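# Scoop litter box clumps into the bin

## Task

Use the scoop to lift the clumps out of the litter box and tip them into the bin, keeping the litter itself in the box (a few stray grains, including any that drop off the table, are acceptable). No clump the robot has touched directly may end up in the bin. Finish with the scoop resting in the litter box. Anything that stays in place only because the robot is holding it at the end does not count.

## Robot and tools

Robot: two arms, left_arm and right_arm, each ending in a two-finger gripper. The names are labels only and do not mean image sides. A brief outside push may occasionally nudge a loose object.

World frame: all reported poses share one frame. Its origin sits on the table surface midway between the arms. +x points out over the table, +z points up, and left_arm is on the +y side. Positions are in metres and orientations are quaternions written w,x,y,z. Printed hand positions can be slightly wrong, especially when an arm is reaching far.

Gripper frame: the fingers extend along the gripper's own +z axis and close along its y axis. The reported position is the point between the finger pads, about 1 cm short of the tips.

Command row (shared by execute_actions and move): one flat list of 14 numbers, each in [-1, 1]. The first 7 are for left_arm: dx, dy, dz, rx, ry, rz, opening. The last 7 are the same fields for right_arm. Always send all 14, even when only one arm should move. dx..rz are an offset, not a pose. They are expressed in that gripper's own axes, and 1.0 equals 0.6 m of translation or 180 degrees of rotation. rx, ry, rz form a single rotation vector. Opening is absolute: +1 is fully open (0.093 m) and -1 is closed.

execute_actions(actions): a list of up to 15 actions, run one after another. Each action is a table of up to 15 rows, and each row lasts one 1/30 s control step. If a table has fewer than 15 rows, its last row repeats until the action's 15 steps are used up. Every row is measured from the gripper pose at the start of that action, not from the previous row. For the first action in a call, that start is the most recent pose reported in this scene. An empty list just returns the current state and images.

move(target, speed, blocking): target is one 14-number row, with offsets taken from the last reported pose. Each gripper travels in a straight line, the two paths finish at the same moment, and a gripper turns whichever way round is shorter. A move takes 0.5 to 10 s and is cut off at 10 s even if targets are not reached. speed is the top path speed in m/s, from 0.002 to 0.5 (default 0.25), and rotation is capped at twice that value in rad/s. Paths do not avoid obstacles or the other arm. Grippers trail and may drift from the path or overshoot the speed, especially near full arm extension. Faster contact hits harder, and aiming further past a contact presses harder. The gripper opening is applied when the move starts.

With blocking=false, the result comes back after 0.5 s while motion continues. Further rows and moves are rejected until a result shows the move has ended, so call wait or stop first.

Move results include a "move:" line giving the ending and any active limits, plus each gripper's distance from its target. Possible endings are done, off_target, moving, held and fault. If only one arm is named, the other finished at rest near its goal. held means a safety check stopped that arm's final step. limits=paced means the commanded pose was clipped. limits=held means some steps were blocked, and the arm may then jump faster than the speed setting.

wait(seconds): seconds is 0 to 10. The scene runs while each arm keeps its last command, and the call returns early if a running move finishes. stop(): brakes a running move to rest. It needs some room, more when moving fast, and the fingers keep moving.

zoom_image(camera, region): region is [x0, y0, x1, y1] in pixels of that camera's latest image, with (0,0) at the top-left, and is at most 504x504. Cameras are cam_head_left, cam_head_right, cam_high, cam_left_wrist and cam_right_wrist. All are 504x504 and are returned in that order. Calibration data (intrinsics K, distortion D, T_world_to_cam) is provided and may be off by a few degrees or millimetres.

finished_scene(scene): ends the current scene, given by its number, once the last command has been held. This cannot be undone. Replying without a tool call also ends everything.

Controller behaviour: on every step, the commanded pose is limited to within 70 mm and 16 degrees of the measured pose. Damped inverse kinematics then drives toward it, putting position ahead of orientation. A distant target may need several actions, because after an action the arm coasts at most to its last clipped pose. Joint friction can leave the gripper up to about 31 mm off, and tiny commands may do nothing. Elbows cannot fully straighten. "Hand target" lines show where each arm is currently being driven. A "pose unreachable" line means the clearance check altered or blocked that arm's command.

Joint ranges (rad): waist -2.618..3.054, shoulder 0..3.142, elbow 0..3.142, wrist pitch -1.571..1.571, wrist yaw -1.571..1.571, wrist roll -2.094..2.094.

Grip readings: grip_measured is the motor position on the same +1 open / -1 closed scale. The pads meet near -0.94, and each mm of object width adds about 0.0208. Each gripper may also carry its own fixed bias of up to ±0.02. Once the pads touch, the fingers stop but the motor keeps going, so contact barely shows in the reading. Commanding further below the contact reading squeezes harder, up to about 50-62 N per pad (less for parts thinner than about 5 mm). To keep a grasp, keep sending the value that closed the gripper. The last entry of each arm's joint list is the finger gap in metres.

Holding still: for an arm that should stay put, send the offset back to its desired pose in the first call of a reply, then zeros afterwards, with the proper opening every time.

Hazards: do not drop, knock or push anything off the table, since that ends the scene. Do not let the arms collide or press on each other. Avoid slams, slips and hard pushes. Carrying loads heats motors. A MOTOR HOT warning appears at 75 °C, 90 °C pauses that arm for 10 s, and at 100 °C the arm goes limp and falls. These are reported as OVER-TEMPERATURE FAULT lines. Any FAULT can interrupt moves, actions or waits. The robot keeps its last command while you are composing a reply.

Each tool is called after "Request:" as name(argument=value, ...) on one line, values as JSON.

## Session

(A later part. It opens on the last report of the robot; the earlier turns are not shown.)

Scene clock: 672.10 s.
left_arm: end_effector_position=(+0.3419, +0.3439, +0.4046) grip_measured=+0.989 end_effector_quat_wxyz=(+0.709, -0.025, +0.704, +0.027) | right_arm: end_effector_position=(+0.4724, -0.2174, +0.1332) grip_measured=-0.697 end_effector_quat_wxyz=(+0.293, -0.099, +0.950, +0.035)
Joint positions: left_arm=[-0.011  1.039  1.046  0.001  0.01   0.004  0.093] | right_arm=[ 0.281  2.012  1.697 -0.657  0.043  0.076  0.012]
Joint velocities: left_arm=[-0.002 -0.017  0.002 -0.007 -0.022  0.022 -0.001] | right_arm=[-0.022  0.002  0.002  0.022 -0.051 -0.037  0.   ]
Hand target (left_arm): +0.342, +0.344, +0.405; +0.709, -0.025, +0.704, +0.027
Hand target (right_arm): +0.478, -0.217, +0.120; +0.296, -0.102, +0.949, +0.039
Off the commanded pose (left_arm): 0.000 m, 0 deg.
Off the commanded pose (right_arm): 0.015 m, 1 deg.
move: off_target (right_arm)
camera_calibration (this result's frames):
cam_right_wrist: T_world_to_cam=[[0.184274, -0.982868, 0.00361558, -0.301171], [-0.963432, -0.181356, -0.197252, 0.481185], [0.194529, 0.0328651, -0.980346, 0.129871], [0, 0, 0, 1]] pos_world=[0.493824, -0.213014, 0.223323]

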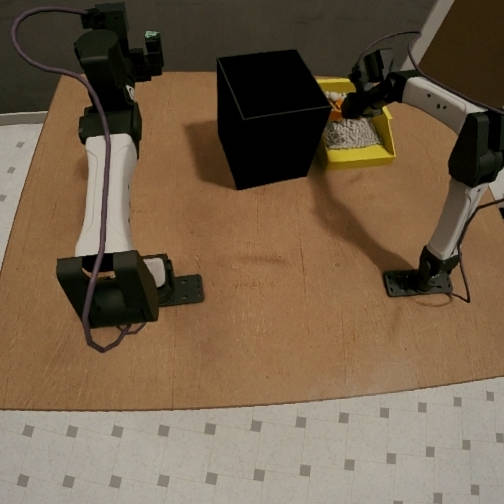

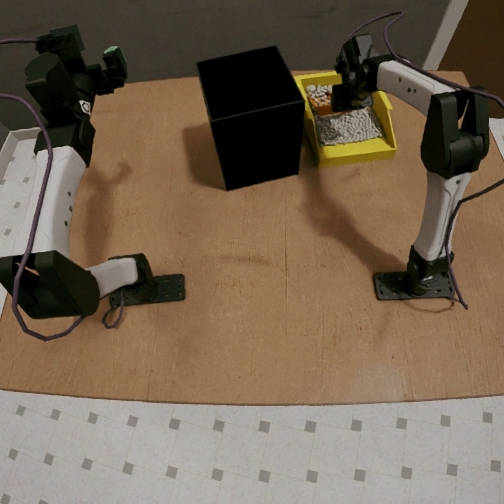

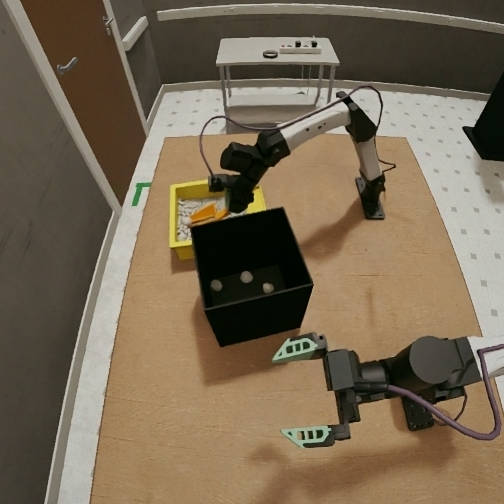

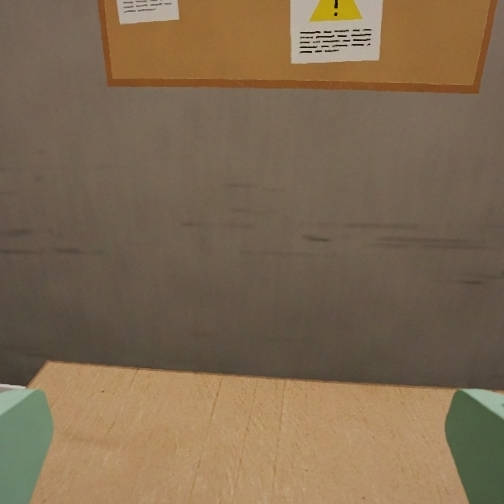

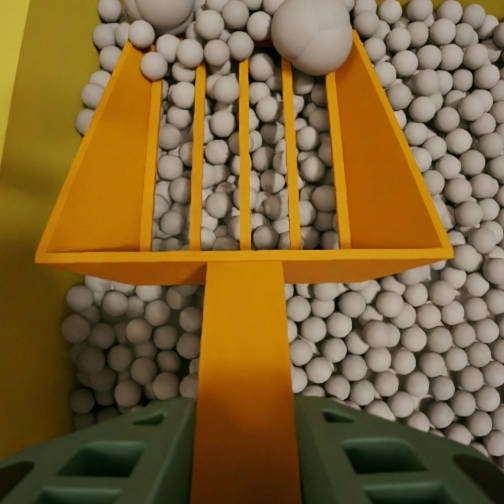

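Request:
move(target=[0,0,0,0,0,0,1,-0.006,0.033,0.022,0,-0.012,0,-0.78], speed=0.035)

Request:
zoom_image(camera="cam_head_right", region=[285,55,405,175])

Scene clock: 682.33 s.
left_arm: end_effector_position=(+0.3419, +0.3439, +0.4046) grip_measured=+0.989 end_effector_quat_wxyz=(+0.709, -0.025, +0.704, +0.027) | right_arm: end_effector_position=(+0.4716, -0.2104, +0.1332) grip_measured=-0.697 end_effector_quat_wxyz=(+0.298, -0.084, +0.950, +0.025)
Joint positions: left_arm=[-0.011  1.039  1.046  0.001  0.01   0.004  0.093] | right_arm=[ 0.308  2.015  1.697 -0.651  0.086  0.121  0.012]
Joint velocities: left_arm=[-0.002  0.002  0.007  0.022 -0.022 -0.037  0.001] | right_arm=[-0.007  0.002  0.017  0.022  0.051  0.007 -0.   ]
Hand target (left_arm): +0.342, +0.344, +0.405; +0.709, -0.025, +0.704, +0.027
Hand target (right_arm): +0.477, -0.196, +0.125; +0.310, -0.098, +0.945, +0.037
Off the commanded pose (left_arm): 0.000 m, 0 deg.
Off the commanded pose (right_arm): 0.018 m, 3 deg.
move: off_target (right_arm)
camera_calibration (this result's frames):
cam_right_wrist: T_world_to_cam=[[0.150661, -0.9885, 0.0129671, -0.280769], [-0.967151, -0.150098, -0.205159, 0.491003], [0.204746, 0.0183683, -0.978643, 0.121787], [0, 0, 0, 1]] pos_world=[0.492239, -0.206079, 0.223561]

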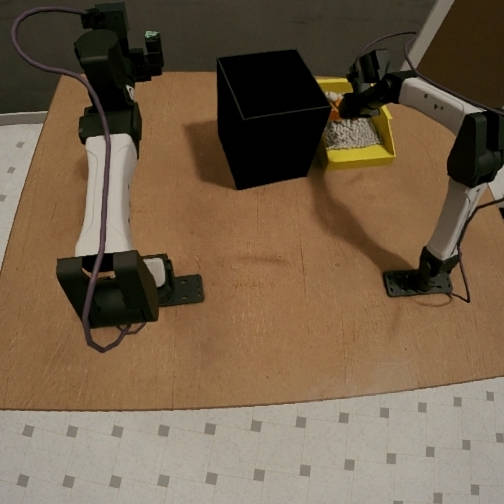

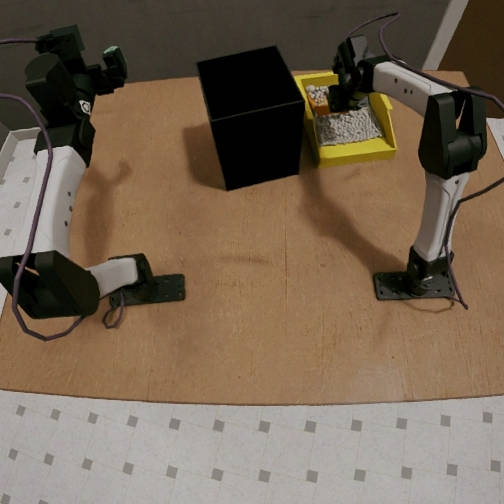

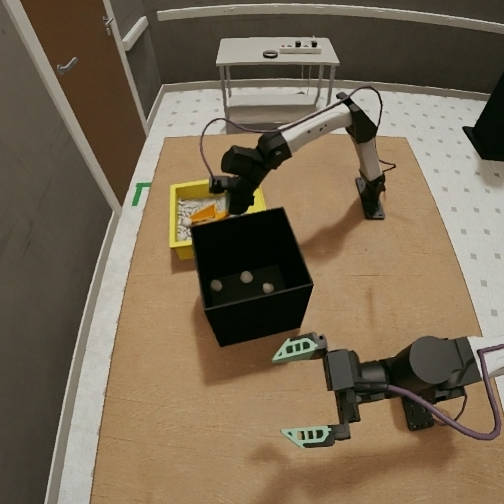

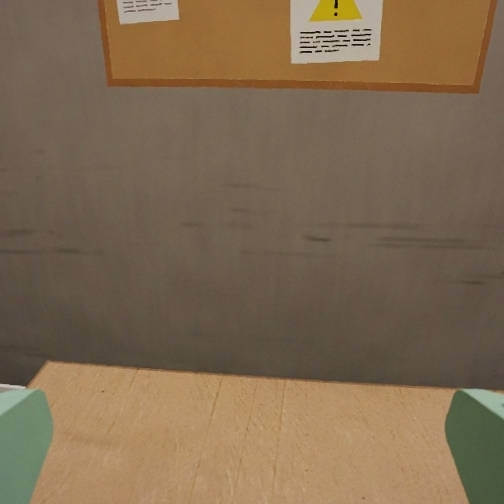

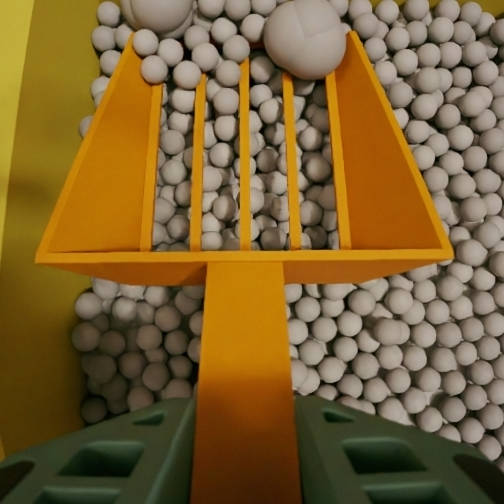

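Region (285, 55, 405, 175) of cam_head_right's 504x504 image, scaled by 4.200, with more detail than that image has.

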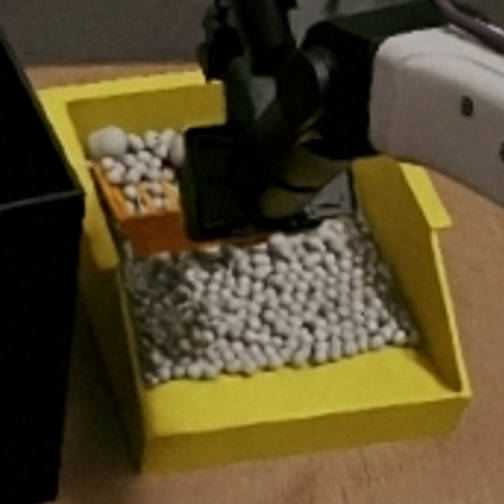

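Request:
move(target=[0,0,0,0,0,0,1,-0.011,0.022,0.008,-0.006,-0.045,-0.009,-0.78], speed=0.04)

Request:
zoom_image(camera="cam_head_right", region=[285,55,405,175])

Scene clock: 691.50 s.
left_arm: end_effector_position=(+0.3419, +0.3439, +0.4046) grip_measured=+0.989 end_effector_quat_wxyz=(+0.709, -0.025, +0.704, +0.027) | right_arm: end_effector_position=(+0.4673, -0.2103, +0.1238) grip_measured=-0.697 end_effector_quat_wxyz=(+0.328, -0.081, +0.941, +0.023)
Joint positions: left_arm=[-0.011  1.039  1.046  0.001  0.01   0.004  0.093] | right_arm=[ 0.32   1.962  1.549 -0.495  0.111  0.125  0.012]
Joint velocities: left_arm=[-0.007  0.002 -0.007 -0.007 -0.051  0.037 -0.   ] | right_arm=[ 0.012 -0.007 -0.017  0.022  0.007 -0.007 -0.   ]
Hand target (left_arm): +0.342, +0.344, +0.405; +0.709, -0.025, +0.704, +0.027
Hand target (right_arm): +0.476, -0.196, +0.134; +0.363, -0.097, +0.926, +0.035
Off the commanded pose (left_arm): 0.000 m, 0 deg.
Off the commanded pose (right_arm): 0.020 m, 5 deg.
move: off_target (right_arm)
camera_calibration (this result's frames):
cam_right_wrist: T_world_to_cam=[[0.14252, -0.9896, 0.0194863, -0.277093], [-0.953304, -0.142536, -0.266262, 0.487618], [0.266271, 0.0193714, -0.963704, 0.0830987], [0, 0, 0, 1]] pos_world=[0.482213, -0.206318, 0.215316]

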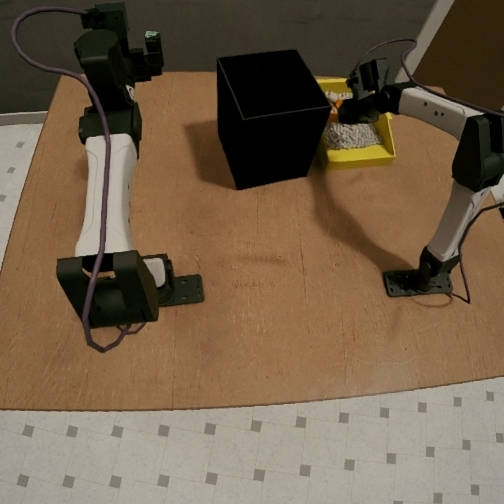

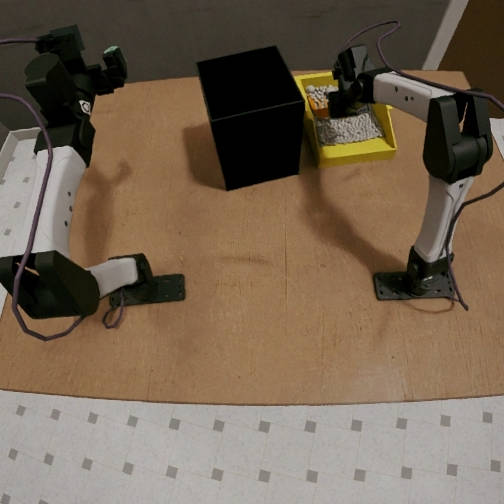

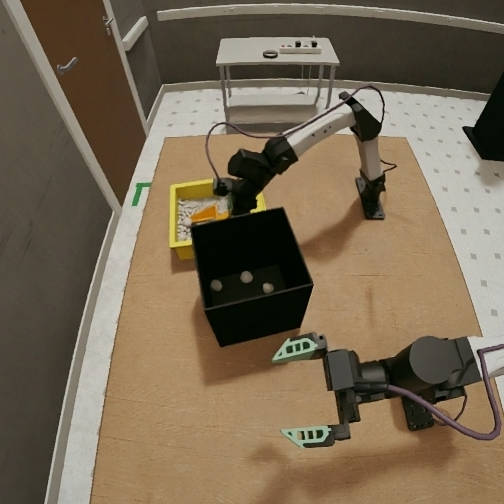

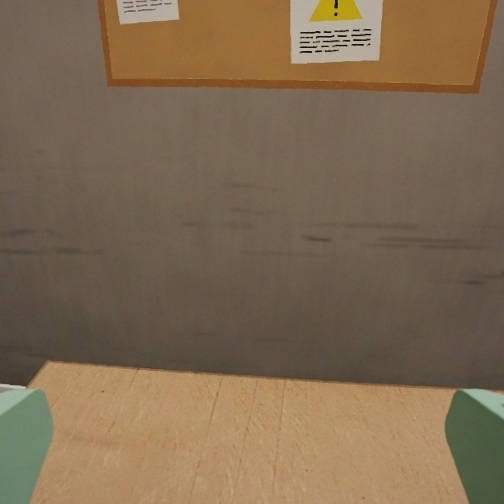

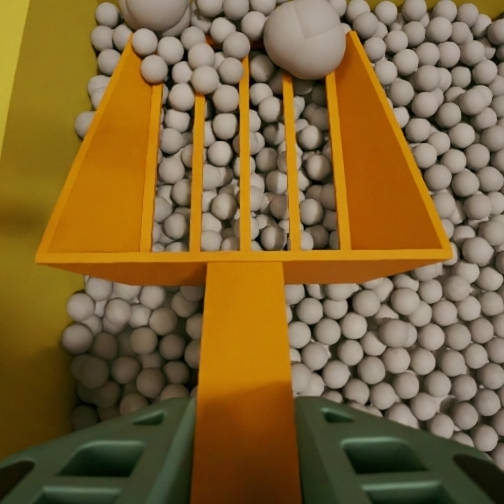

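Region (285, 55, 405, 175) of cam_head_right's 504x504 image, scaled by 4.200, with more detail than that image has.

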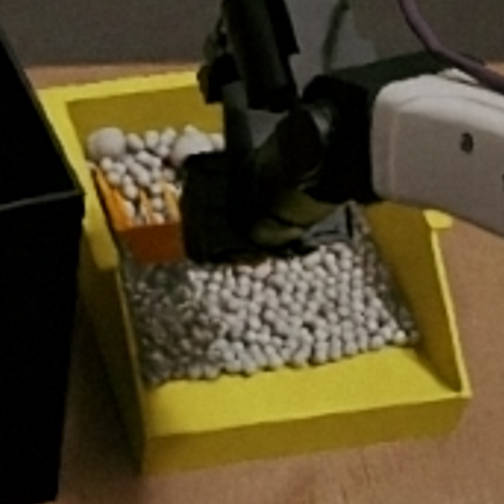

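Request:
move(target=[0,0,0,0,0,0,1,-0.032,0.015,-0.008,-0.006,-0.04,-0.008,-0.78], speed=0.04)

Request:
zoom_image(camera="cam_head_right", region=[285,55,405,175])

Scene clock: 698.03 s.
left_arm: end_effector_position=(+0.3419, +0.3439, +0.4046) grip_measured=+0.989 end_effector_quat_wxyz=(+0.709, -0.025, +0.704, +0.027) | right_arm: end_effector_position=(+0.4657, -0.2118, +0.1213) grip_measured=-0.697 end_effector_quat_wxyz=(+0.340, -0.084, +0.936, +0.022)
Joint positions: left_arm=[-0.011  1.039  1.046  0.001  0.01   0.004  0.093] | right_arm=[ 0.32   1.941  1.494 -0.435  0.116  0.116  0.012]
Joint velocities: left_arm=[-0.002  0.002 -0.017  0.037  0.022 -0.007 -0.   ] | right_arm=[-0.012  0.017 -0.002 -0.037 -0.007  0.007 -0.   ]
Hand target (left_arm): +0.342, +0.344, +0.405; +0.709, -0.025, +0.704, +0.027
Hand target (right_arm): +0.476, -0.200, +0.140; +0.384, -0.093, +0.918, +0.032
Off the commanded pose (left_arm): 0.000 m, 0 deg.
Off the commanded pose (right_arm): 0.025 m, 6 deg.
move: off_target (right_arm)
camera_calibration (this result's frames):
cam_right_wrist: T_world_to_cam=[[0.145662, -0.989031, 0.0245103, -0.280243], [-0.945402, -0.146452, -0.291147, 0.483777], [0.291543, 0.019237, -0.956364, 0.0683912], [0, 0, 0, 1]] pos_world=[0.478246, -0.207634, 0.213126]

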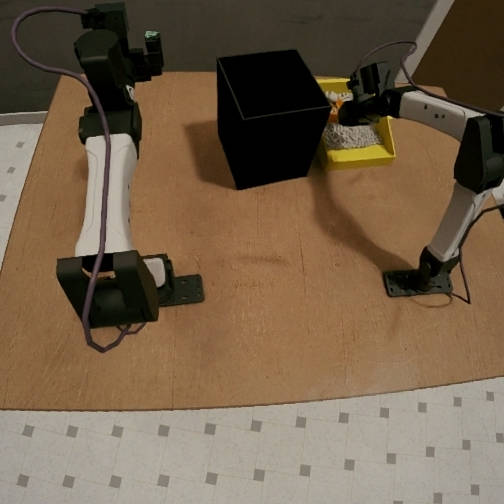

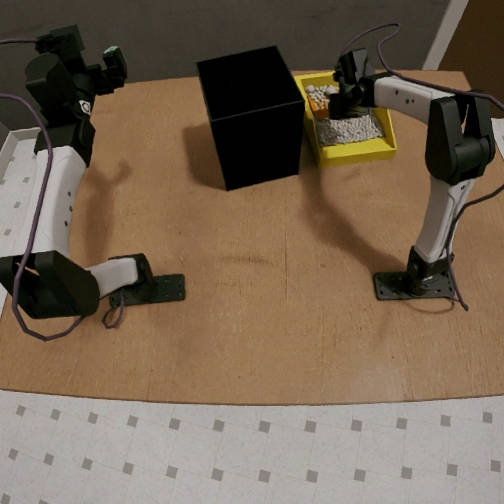

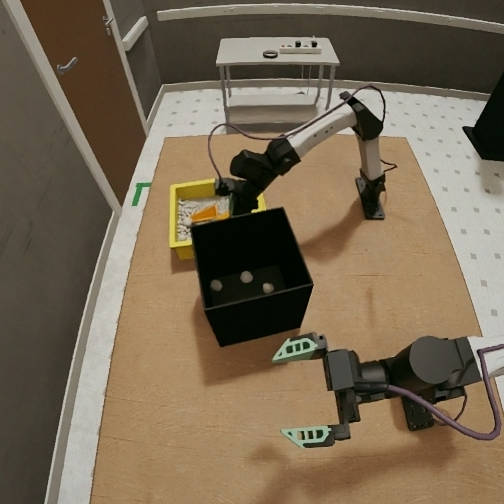

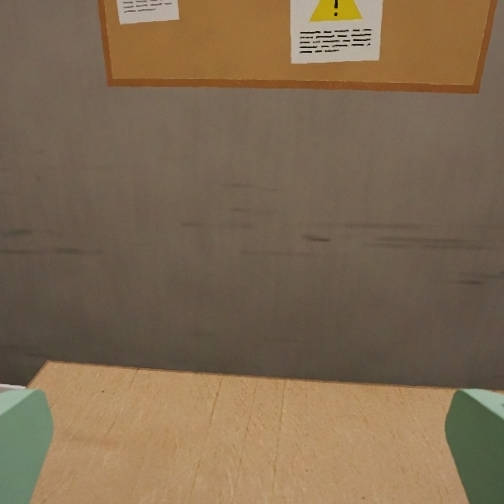

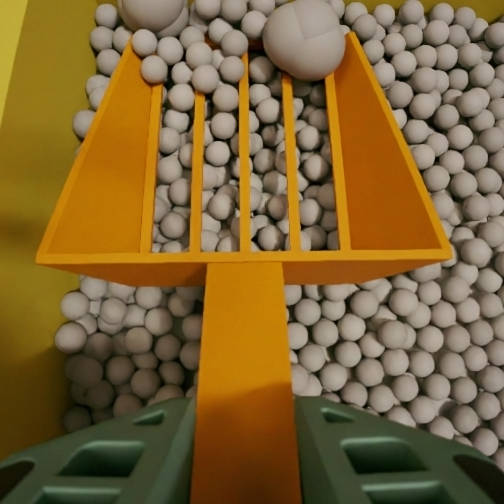

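Region (285, 55, 405, 175) of cam_head_right's 504x504 image, scaled by 4.200, with more detail than that image has.

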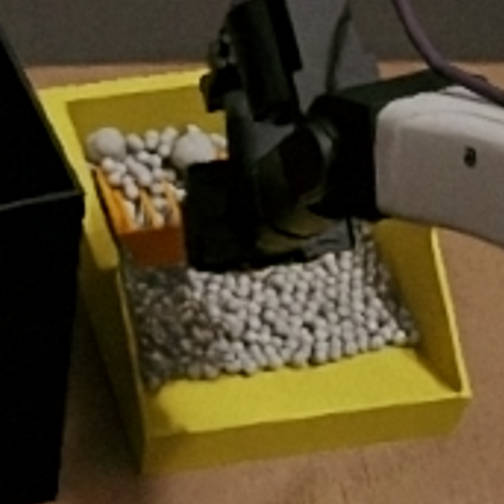

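Request:
move(target=[0,0,0,0,0,0,1,-0.018,0.0,-0.0325,0,-0.03,0,-0.78], speed=0.04)

Request:
zoom_image(camera="cam_head_right", region=[285,55,405,175])

Scene clock: 705.63 s.
left_arm: end_effector_position=(+0.3419, +0.3439, +0.4046) grip_measured=+0.989 end_effector_quat_wxyz=(+0.709, -0.025, +0.704, +0.027) | right_arm: end_effector_position=(+0.4572, -0.2159, +0.1313) grip_measured=-0.697 end_effector_quat_wxyz=(+0.358, -0.081, +0.930, +0.023)
Joint positions: left_arm=[-0.011  1.039  1.046  0.001  0.01   0.004  0.093] | right_arm=[ 0.32   1.878  1.425 -0.393  0.123  0.116  0.012]
Joint velocities: left_arm=[ 0.017 -0.002  0.002  0.051  0.037 -0.007  0.001] | right_arm=[ 0.017 -0.007  0.012 -0.066  0.066 -0.022 -0.   ]
Hand target (left_arm): +0.342, +0.344, +0.405; +0.709, -0.025, +0.704, +0.027
Hand target (right_arm): +0.461, -0.213, +0.144; +0.384, -0.082, +0.920, +0.026
Off the commanded pose (left_arm): 0.000 m, 0 deg.
Off the commanded pose (right_arm): 0.013 m, 3 deg.
move: off_target (right_arm)
camera_calibration (this result's frames):
cam_right_wrist: T_world_to_cam=[[0.140361, -0.989855, 0.0220455, -0.280744], [-0.934763, -0.139823, -0.326601, 0.479301], [0.32637, 0.0252347, -0.944905, 0.0644068], [0, 0, 0, 1]] pos_world=[0.466418, -0.212504, 0.223588]

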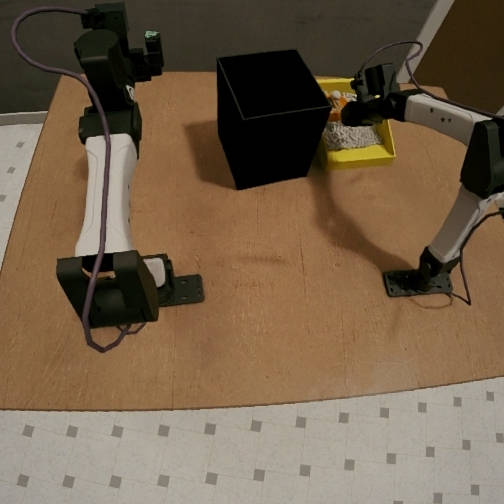

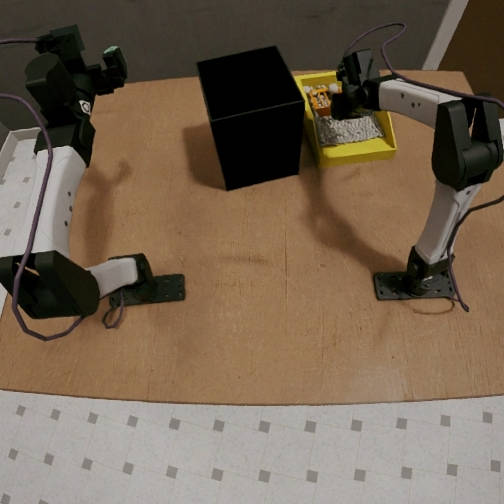

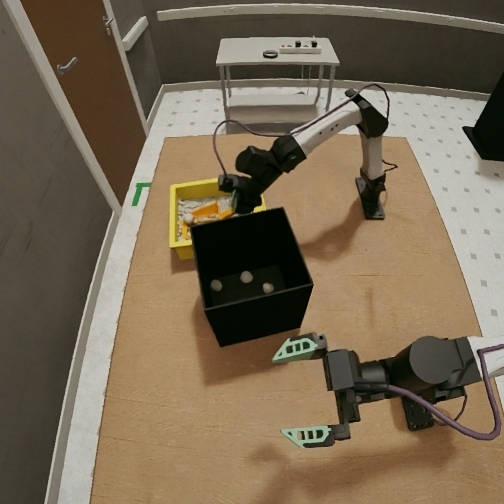

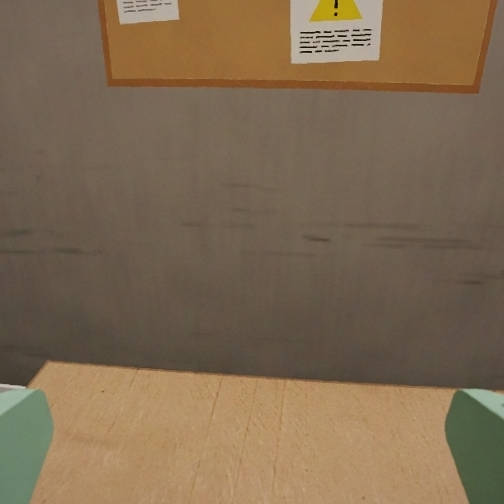

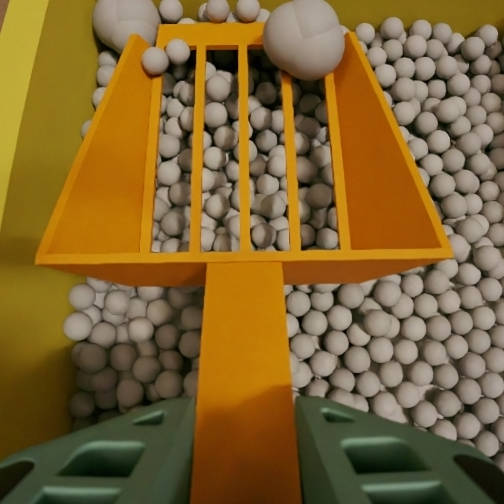

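Region (285, 55, 405, 175) of cam_head_right's 504x504 image, scaled by 4.200, with more detail than that image has.

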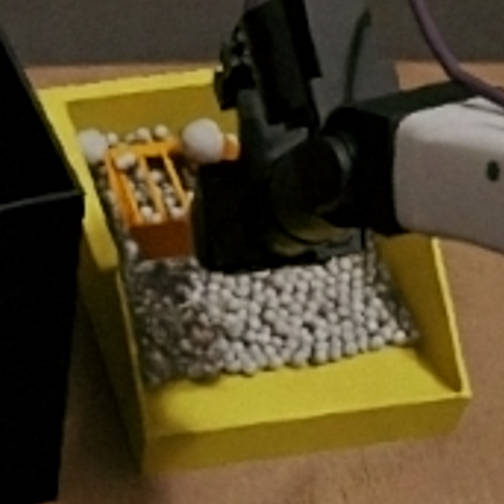

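Request:
move(target=[0,0,0,0,0,0,1,0.032,0.0,-0.089,0,-0.095,0,-0.78], speed=0.08)

Request:
zoom_image(camera="cam_head_right", region=[285,55,405,175])

Scene clock: 718.00 s.
left_arm: end_effector_position=(+0.3419, +0.3439, +0.4046) grip_measured=+0.989 end_effector_quat_wxyz=(+0.709, -0.025, +0.704, +0.027) | right_arm: end_effector_position=(+0.4064, -0.2284, +0.1477) grip_measured=-0.697 end_effector_quat_wxyz=(+0.468, -0.072, +0.880, +0.032)
Joint positions: left_arm=[-0.011  1.039  1.046  0.001  0.01   0.004  0.093] | right_arm=[0.351 1.578 0.958 0.016 0.18  0.109 0.012]
Joint velocities: left_arm=[-0.022 -0.037  0.007 -0.007 -0.066  0.022 -0.   ] | right_arm=[-0.007  0.002  0.002 -0.007  0.022 -0.022 -0.   ]
Hand target (left_arm): +0.342, +0.344, +0.405; +0.709, -0.025, +0.704, +0.027
Hand target (right_arm): +0.407, -0.225, +0.159; +0.491, -0.073, +0.867, +0.035
Off the commanded pose (left_arm): 0.000 m, 0 deg.
Off the commanded pose (right_arm): 0.011 m, 3 deg.
move: off_target (right_arm)
camera_calibration (this result's frames):
cam_right_wrist: T_world_to_cam=[[0.129815, -0.991457, 0.0127149, -0.28107], [-0.83022, -0.115697, -0.545297, 0.430711], [0.542109, 0.0602314, -0.838147, 0.00133749], [0, 0, 0, 1]] pos_world=[0.393347, -0.228917, 0.23956]

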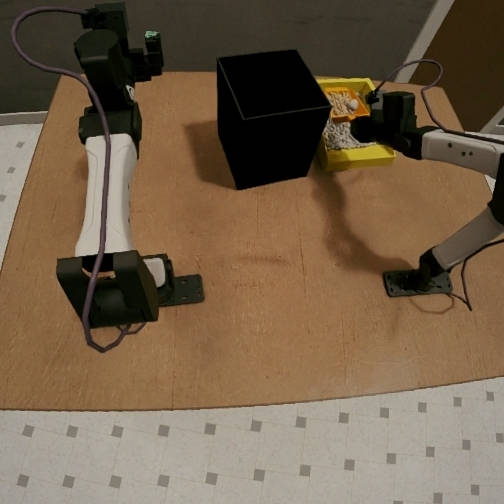

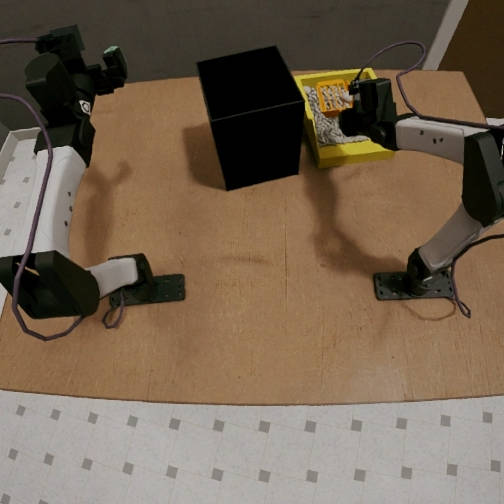

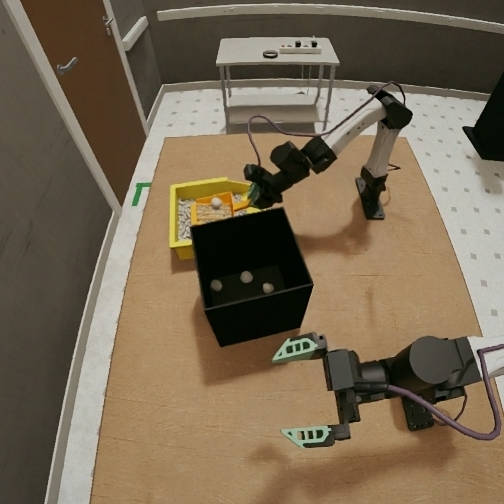

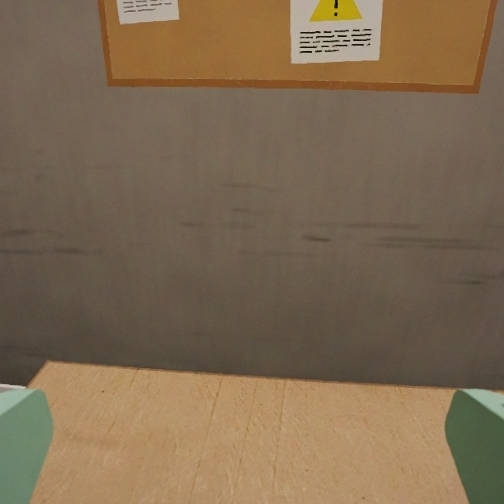

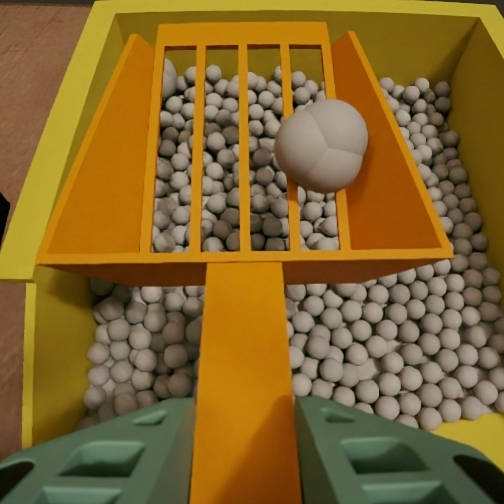

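Region (285, 55, 405, 175) of cam_head_right's 504x504 image, scaled by 4.200, with more detail than that image has.

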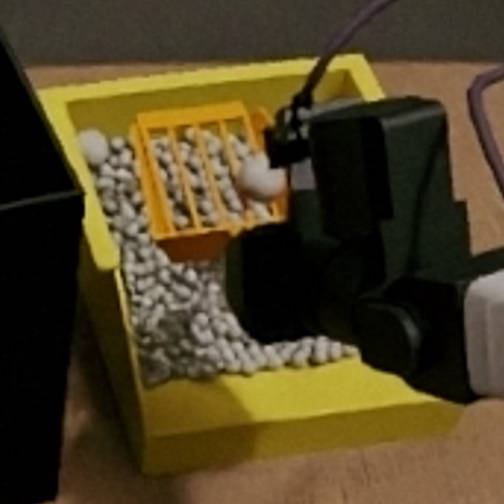

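Request:
move(target=[0,0,0,0,0,0,1,0.006,0.008,0.021,-0.0212,0.111,-0.0157,-0.78], speed=0.08)

Request:
zoom_image(camera="cam_head_right", region=[285,55,405,175])

Scene clock: 746.03 s.
left_arm: end_effector_position=(+0.3419, +0.3439, +0.4046) grip_measured=+0.989 end_effector_quat_wxyz=(+0.709, -0.025, +0.704, +0.027) | right_arm: end_effector_position=(+0.4087, -0.2202, +0.1313) grip_measured=-0.697 end_effector_quat_wxyz=(+0.303, -0.118, +0.945, +0.034)
Joint positions: left_arm=[-0.011  1.039  1.046  0.001  0.01   0.004  0.093] | right_arm=[ 0.322  1.763  1.348 -0.539  0.059  0.072  0.012]
Joint velocities: left_arm=[-0.002 -0.012 -0.027  0.066 -0.022  0.022  0.   ] | right_arm=[ 0.002 -0.002 -0.007 -0.051  0.051  0.037 -0.   ]
Hand target (left_arm): +0.342, +0.344, +0.405; +0.709, -0.025, +0.704, +0.027
Hand target (right_arm): +0.415, -0.222, +0.137; +0.307, -0.117, +0.944, +0.037
Off the commanded pose (left_arm): 0.000 m, 0 deg.
Off the commanded pose (right_arm): 0.009 m, 1 deg.
move: done
camera_calibration (this result's frames):
cam_right_wrist: T_world_to_cam=[[0.217996, -0.975792, 0.0175582, -0.306311], [-0.95185, -0.216552, -0.216996, 0.408977], [0.215545, 0.0305916, -0.976015, 0.130886], [0, 0, 0, 1]] pos_world=[0.427848, -0.214335, 0.221871]

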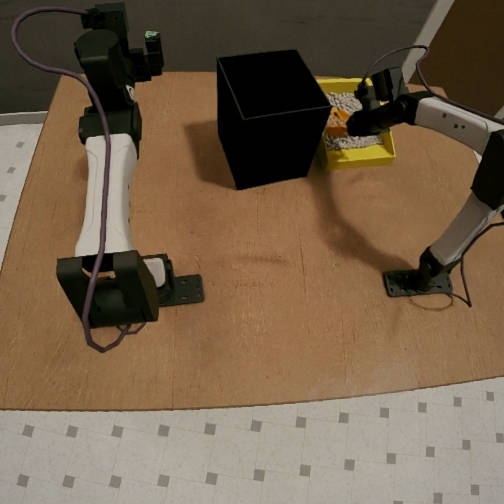

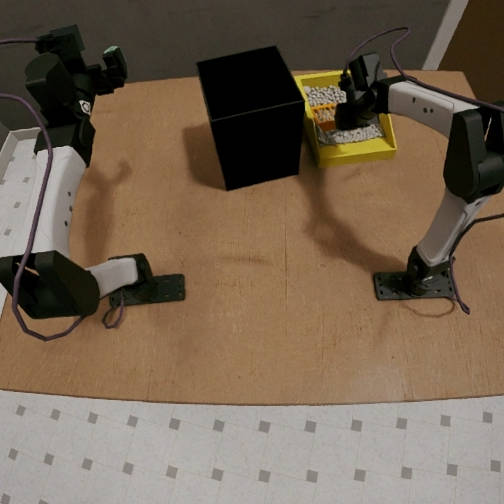

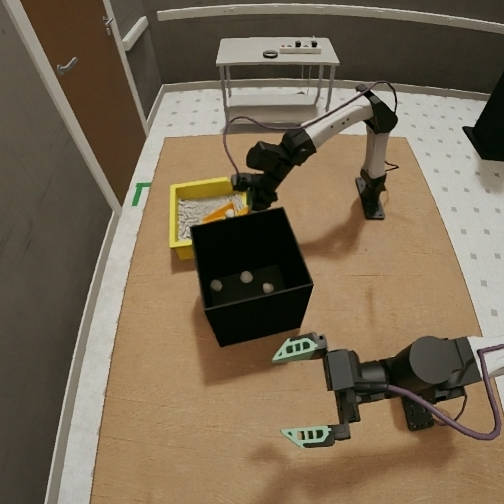

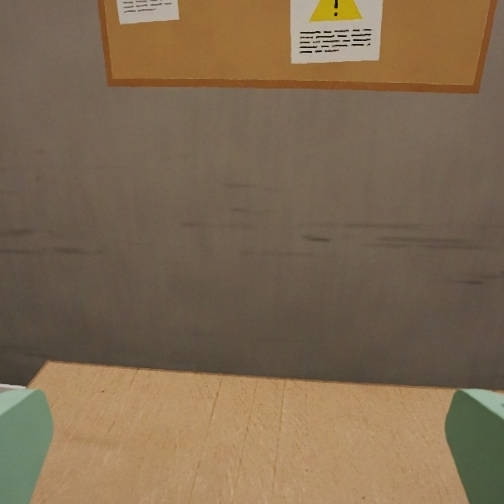

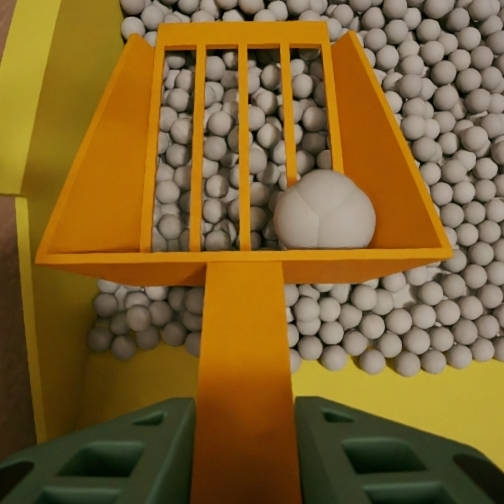

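Region (285, 55, 405, 175) of cam_head_right's 504x504 image, scaled by 4.200, with more detail than that image has.

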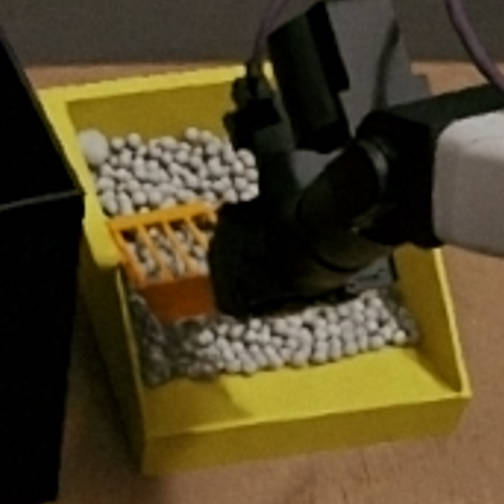

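Request:
move(target=[0,0,0,0,0,0,1,-0.0415,0.006,0.0565,0,0.012,0,-0.78], speed=0.05)

Request:
zoom_image(camera="cam_head_right", region=[285,55,405,175])

Scene clock: 753.60 s.
left_arm: end_effector_position=(+0.3419, +0.3439, +0.4046) grip_measured=+0.989 end_effector_quat_wxyz=(+0.709, -0.025, +0.704, +0.027) | right_arm: end_effector_position=(+0.4493, -0.2092, +0.1283) grip_measured=-0.697 end_effector_quat_wxyz=(+0.307, -0.113, +0.945, +0.027)
Joint positions: left_arm=[-0.011  1.039  1.046  0.001  0.01   0.004  0.093] | right_arm=[ 0.322  1.921  1.535 -0.564  0.077  0.075  0.012]
Joint velocities: left_arm=[-0.017  0.007 -0.002 -0.022 -0.022 -0.066  0.   ] | right_arm=[-0.002 -0.002 -0.012  0.007  0.007 -0.022 -0.001]
Hand target (left_arm): +0.342, +0.344, +0.405; +0.709, -0.025, +0.704, +0.027
Hand target (right_arm): +0.446, -0.207, +0.118; +0.286, -0.118, +0.951, +0.032
Off the commanded pose (left_arm): 0.000 m, 0 deg.
Off the commanded pose (right_arm): 0.011 m, 3 deg.
move: off_target (right_arm)
camera_calibration (this result's frames):
cam_right_wrist: T_world_to_cam=[[0.204965, -0.978344, 0.0288533, -0.300482], [-0.952753, -0.206182, -0.22305, 0.452747], [0.224169, 0.0182273, -0.97438, 0.112179], [0, 0, 0, 1]] pos_world=[0.467797, -0.202671, 0.218961]

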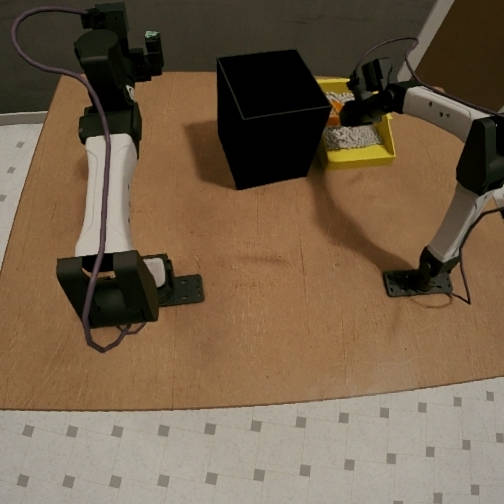

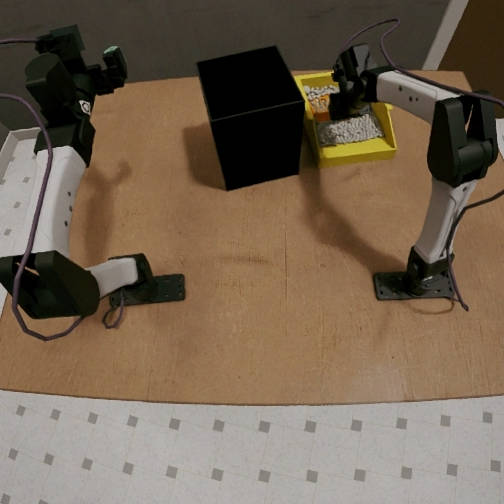

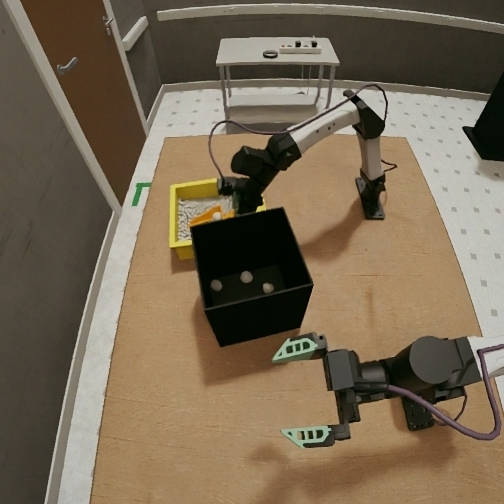

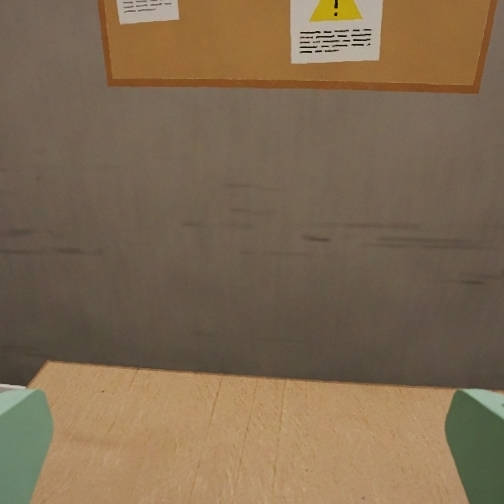

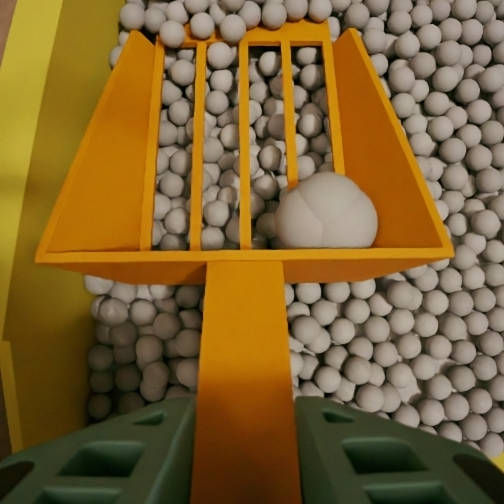

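Region (285, 55, 405, 175) of cam_head_right's 504x504 image, scaled by 4.200, with more detail than that image has.

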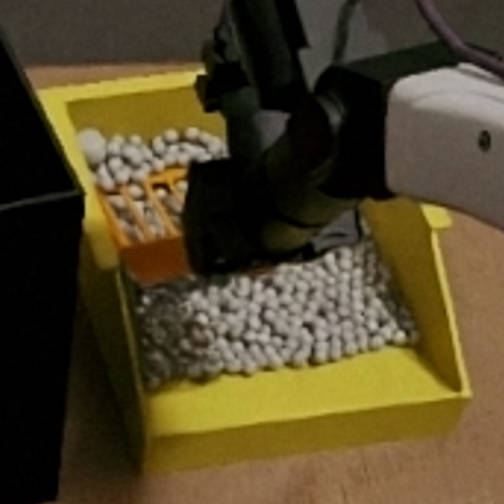

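Request:
move(target=[0,0,0,0,0,0,1,-0.0215,0.008,0.038,-0.004,0.004,-0.004,-0.78], speed=0.04)

Request:
zoom_image(camera="cam_head_right", region=[285,55,405,175])

Scene clock: 760.77 s.
left_arm: end_effector_position=(+0.3419, +0.3439, +0.4046) grip_measured=+0.989 end_effector_quat_wxyz=(+0.709, -0.025, +0.704, +0.027) | right_arm: end_effector_position=(+0.4650, -0.2045, +0.1281) grip_measured=-0.697 end_effector_quat_wxyz=(+0.305, -0.112, +0.945, +0.024)
Joint positions: left_arm=[-0.011  1.039  1.046  0.001  0.01   0.004  0.093] | right_arm=[ 0.322  1.987  1.63  -0.596  0.081  0.075  0.012]
Joint velocities: left_arm=[-0.012 -0.007 -0.012 -0.066 -0.022 -0.037  0.   ] | right_arm=[-0.007 -0.007 -0.017 -0.022  0.037 -0.037  0.001]
Hand target (left_arm): +0.342, +0.344, +0.405; +0.709, -0.025, +0.704, +0.027
Hand target (right_arm): +0.471, -0.199, +0.117; +0.300, -0.121, +0.946, +0.030
Off the commanded pose (left_arm): 0.000 m, 0 deg.
Off the commanded pose (right_arm): 0.014 m, 1 deg.
move: off_target (right_arm)
camera_calibration (this result's frames):
cam_right_wrist: T_world_to_cam=[[0.20246, -0.978729, 0.033151, -0.298566], [-0.95398, -0.204761, -0.219076, 0.468935], [0.221204, 0.0127288, -0.975145, 0.108722], [0, 0, 0, 1]] pos_world=[0.483753, -0.19758, 0.21865]

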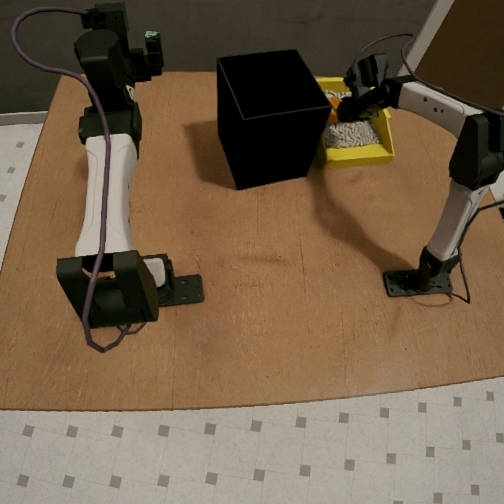

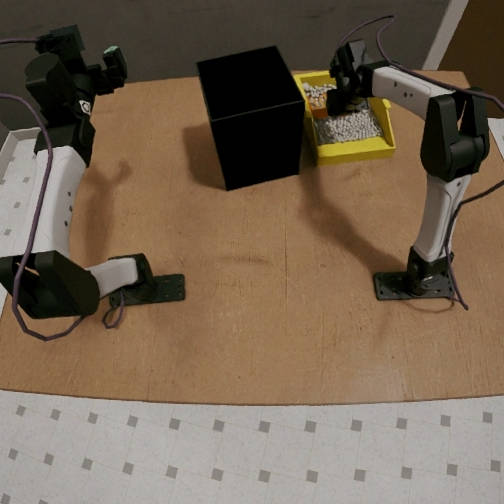

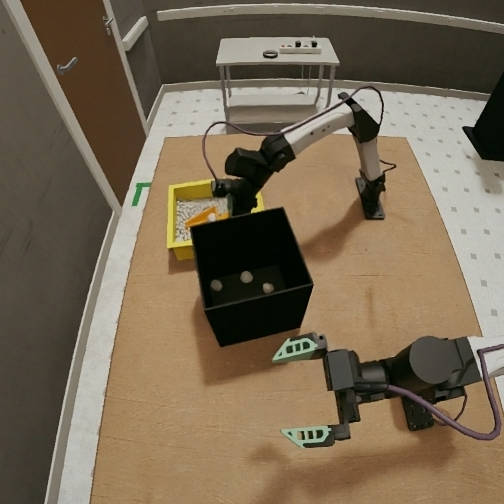

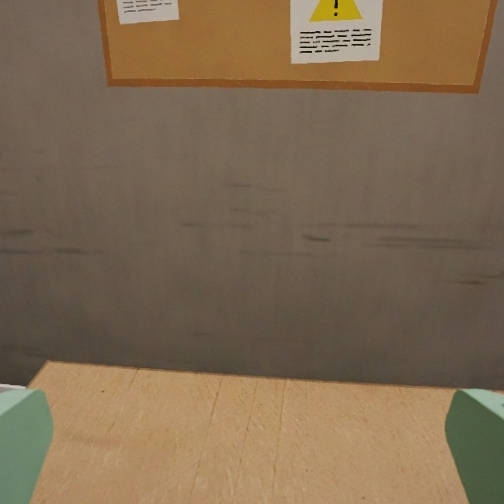

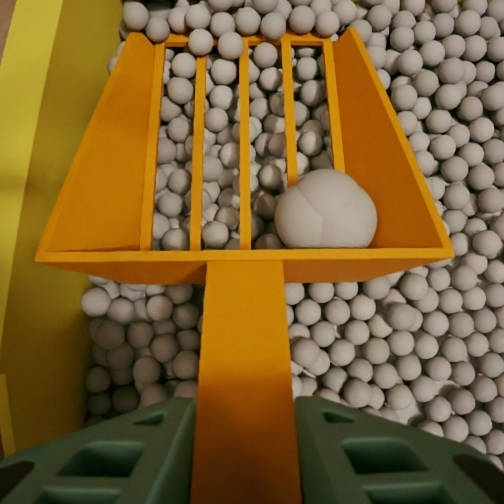

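Region (285, 55, 405, 175) of cam_head_right's 504x504 image, scaled by 4.200, with more detail than that image has.

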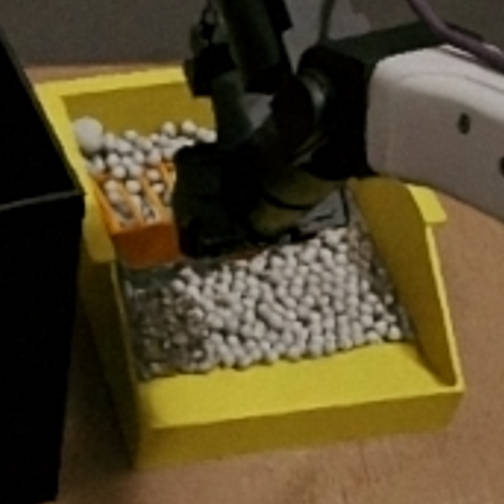

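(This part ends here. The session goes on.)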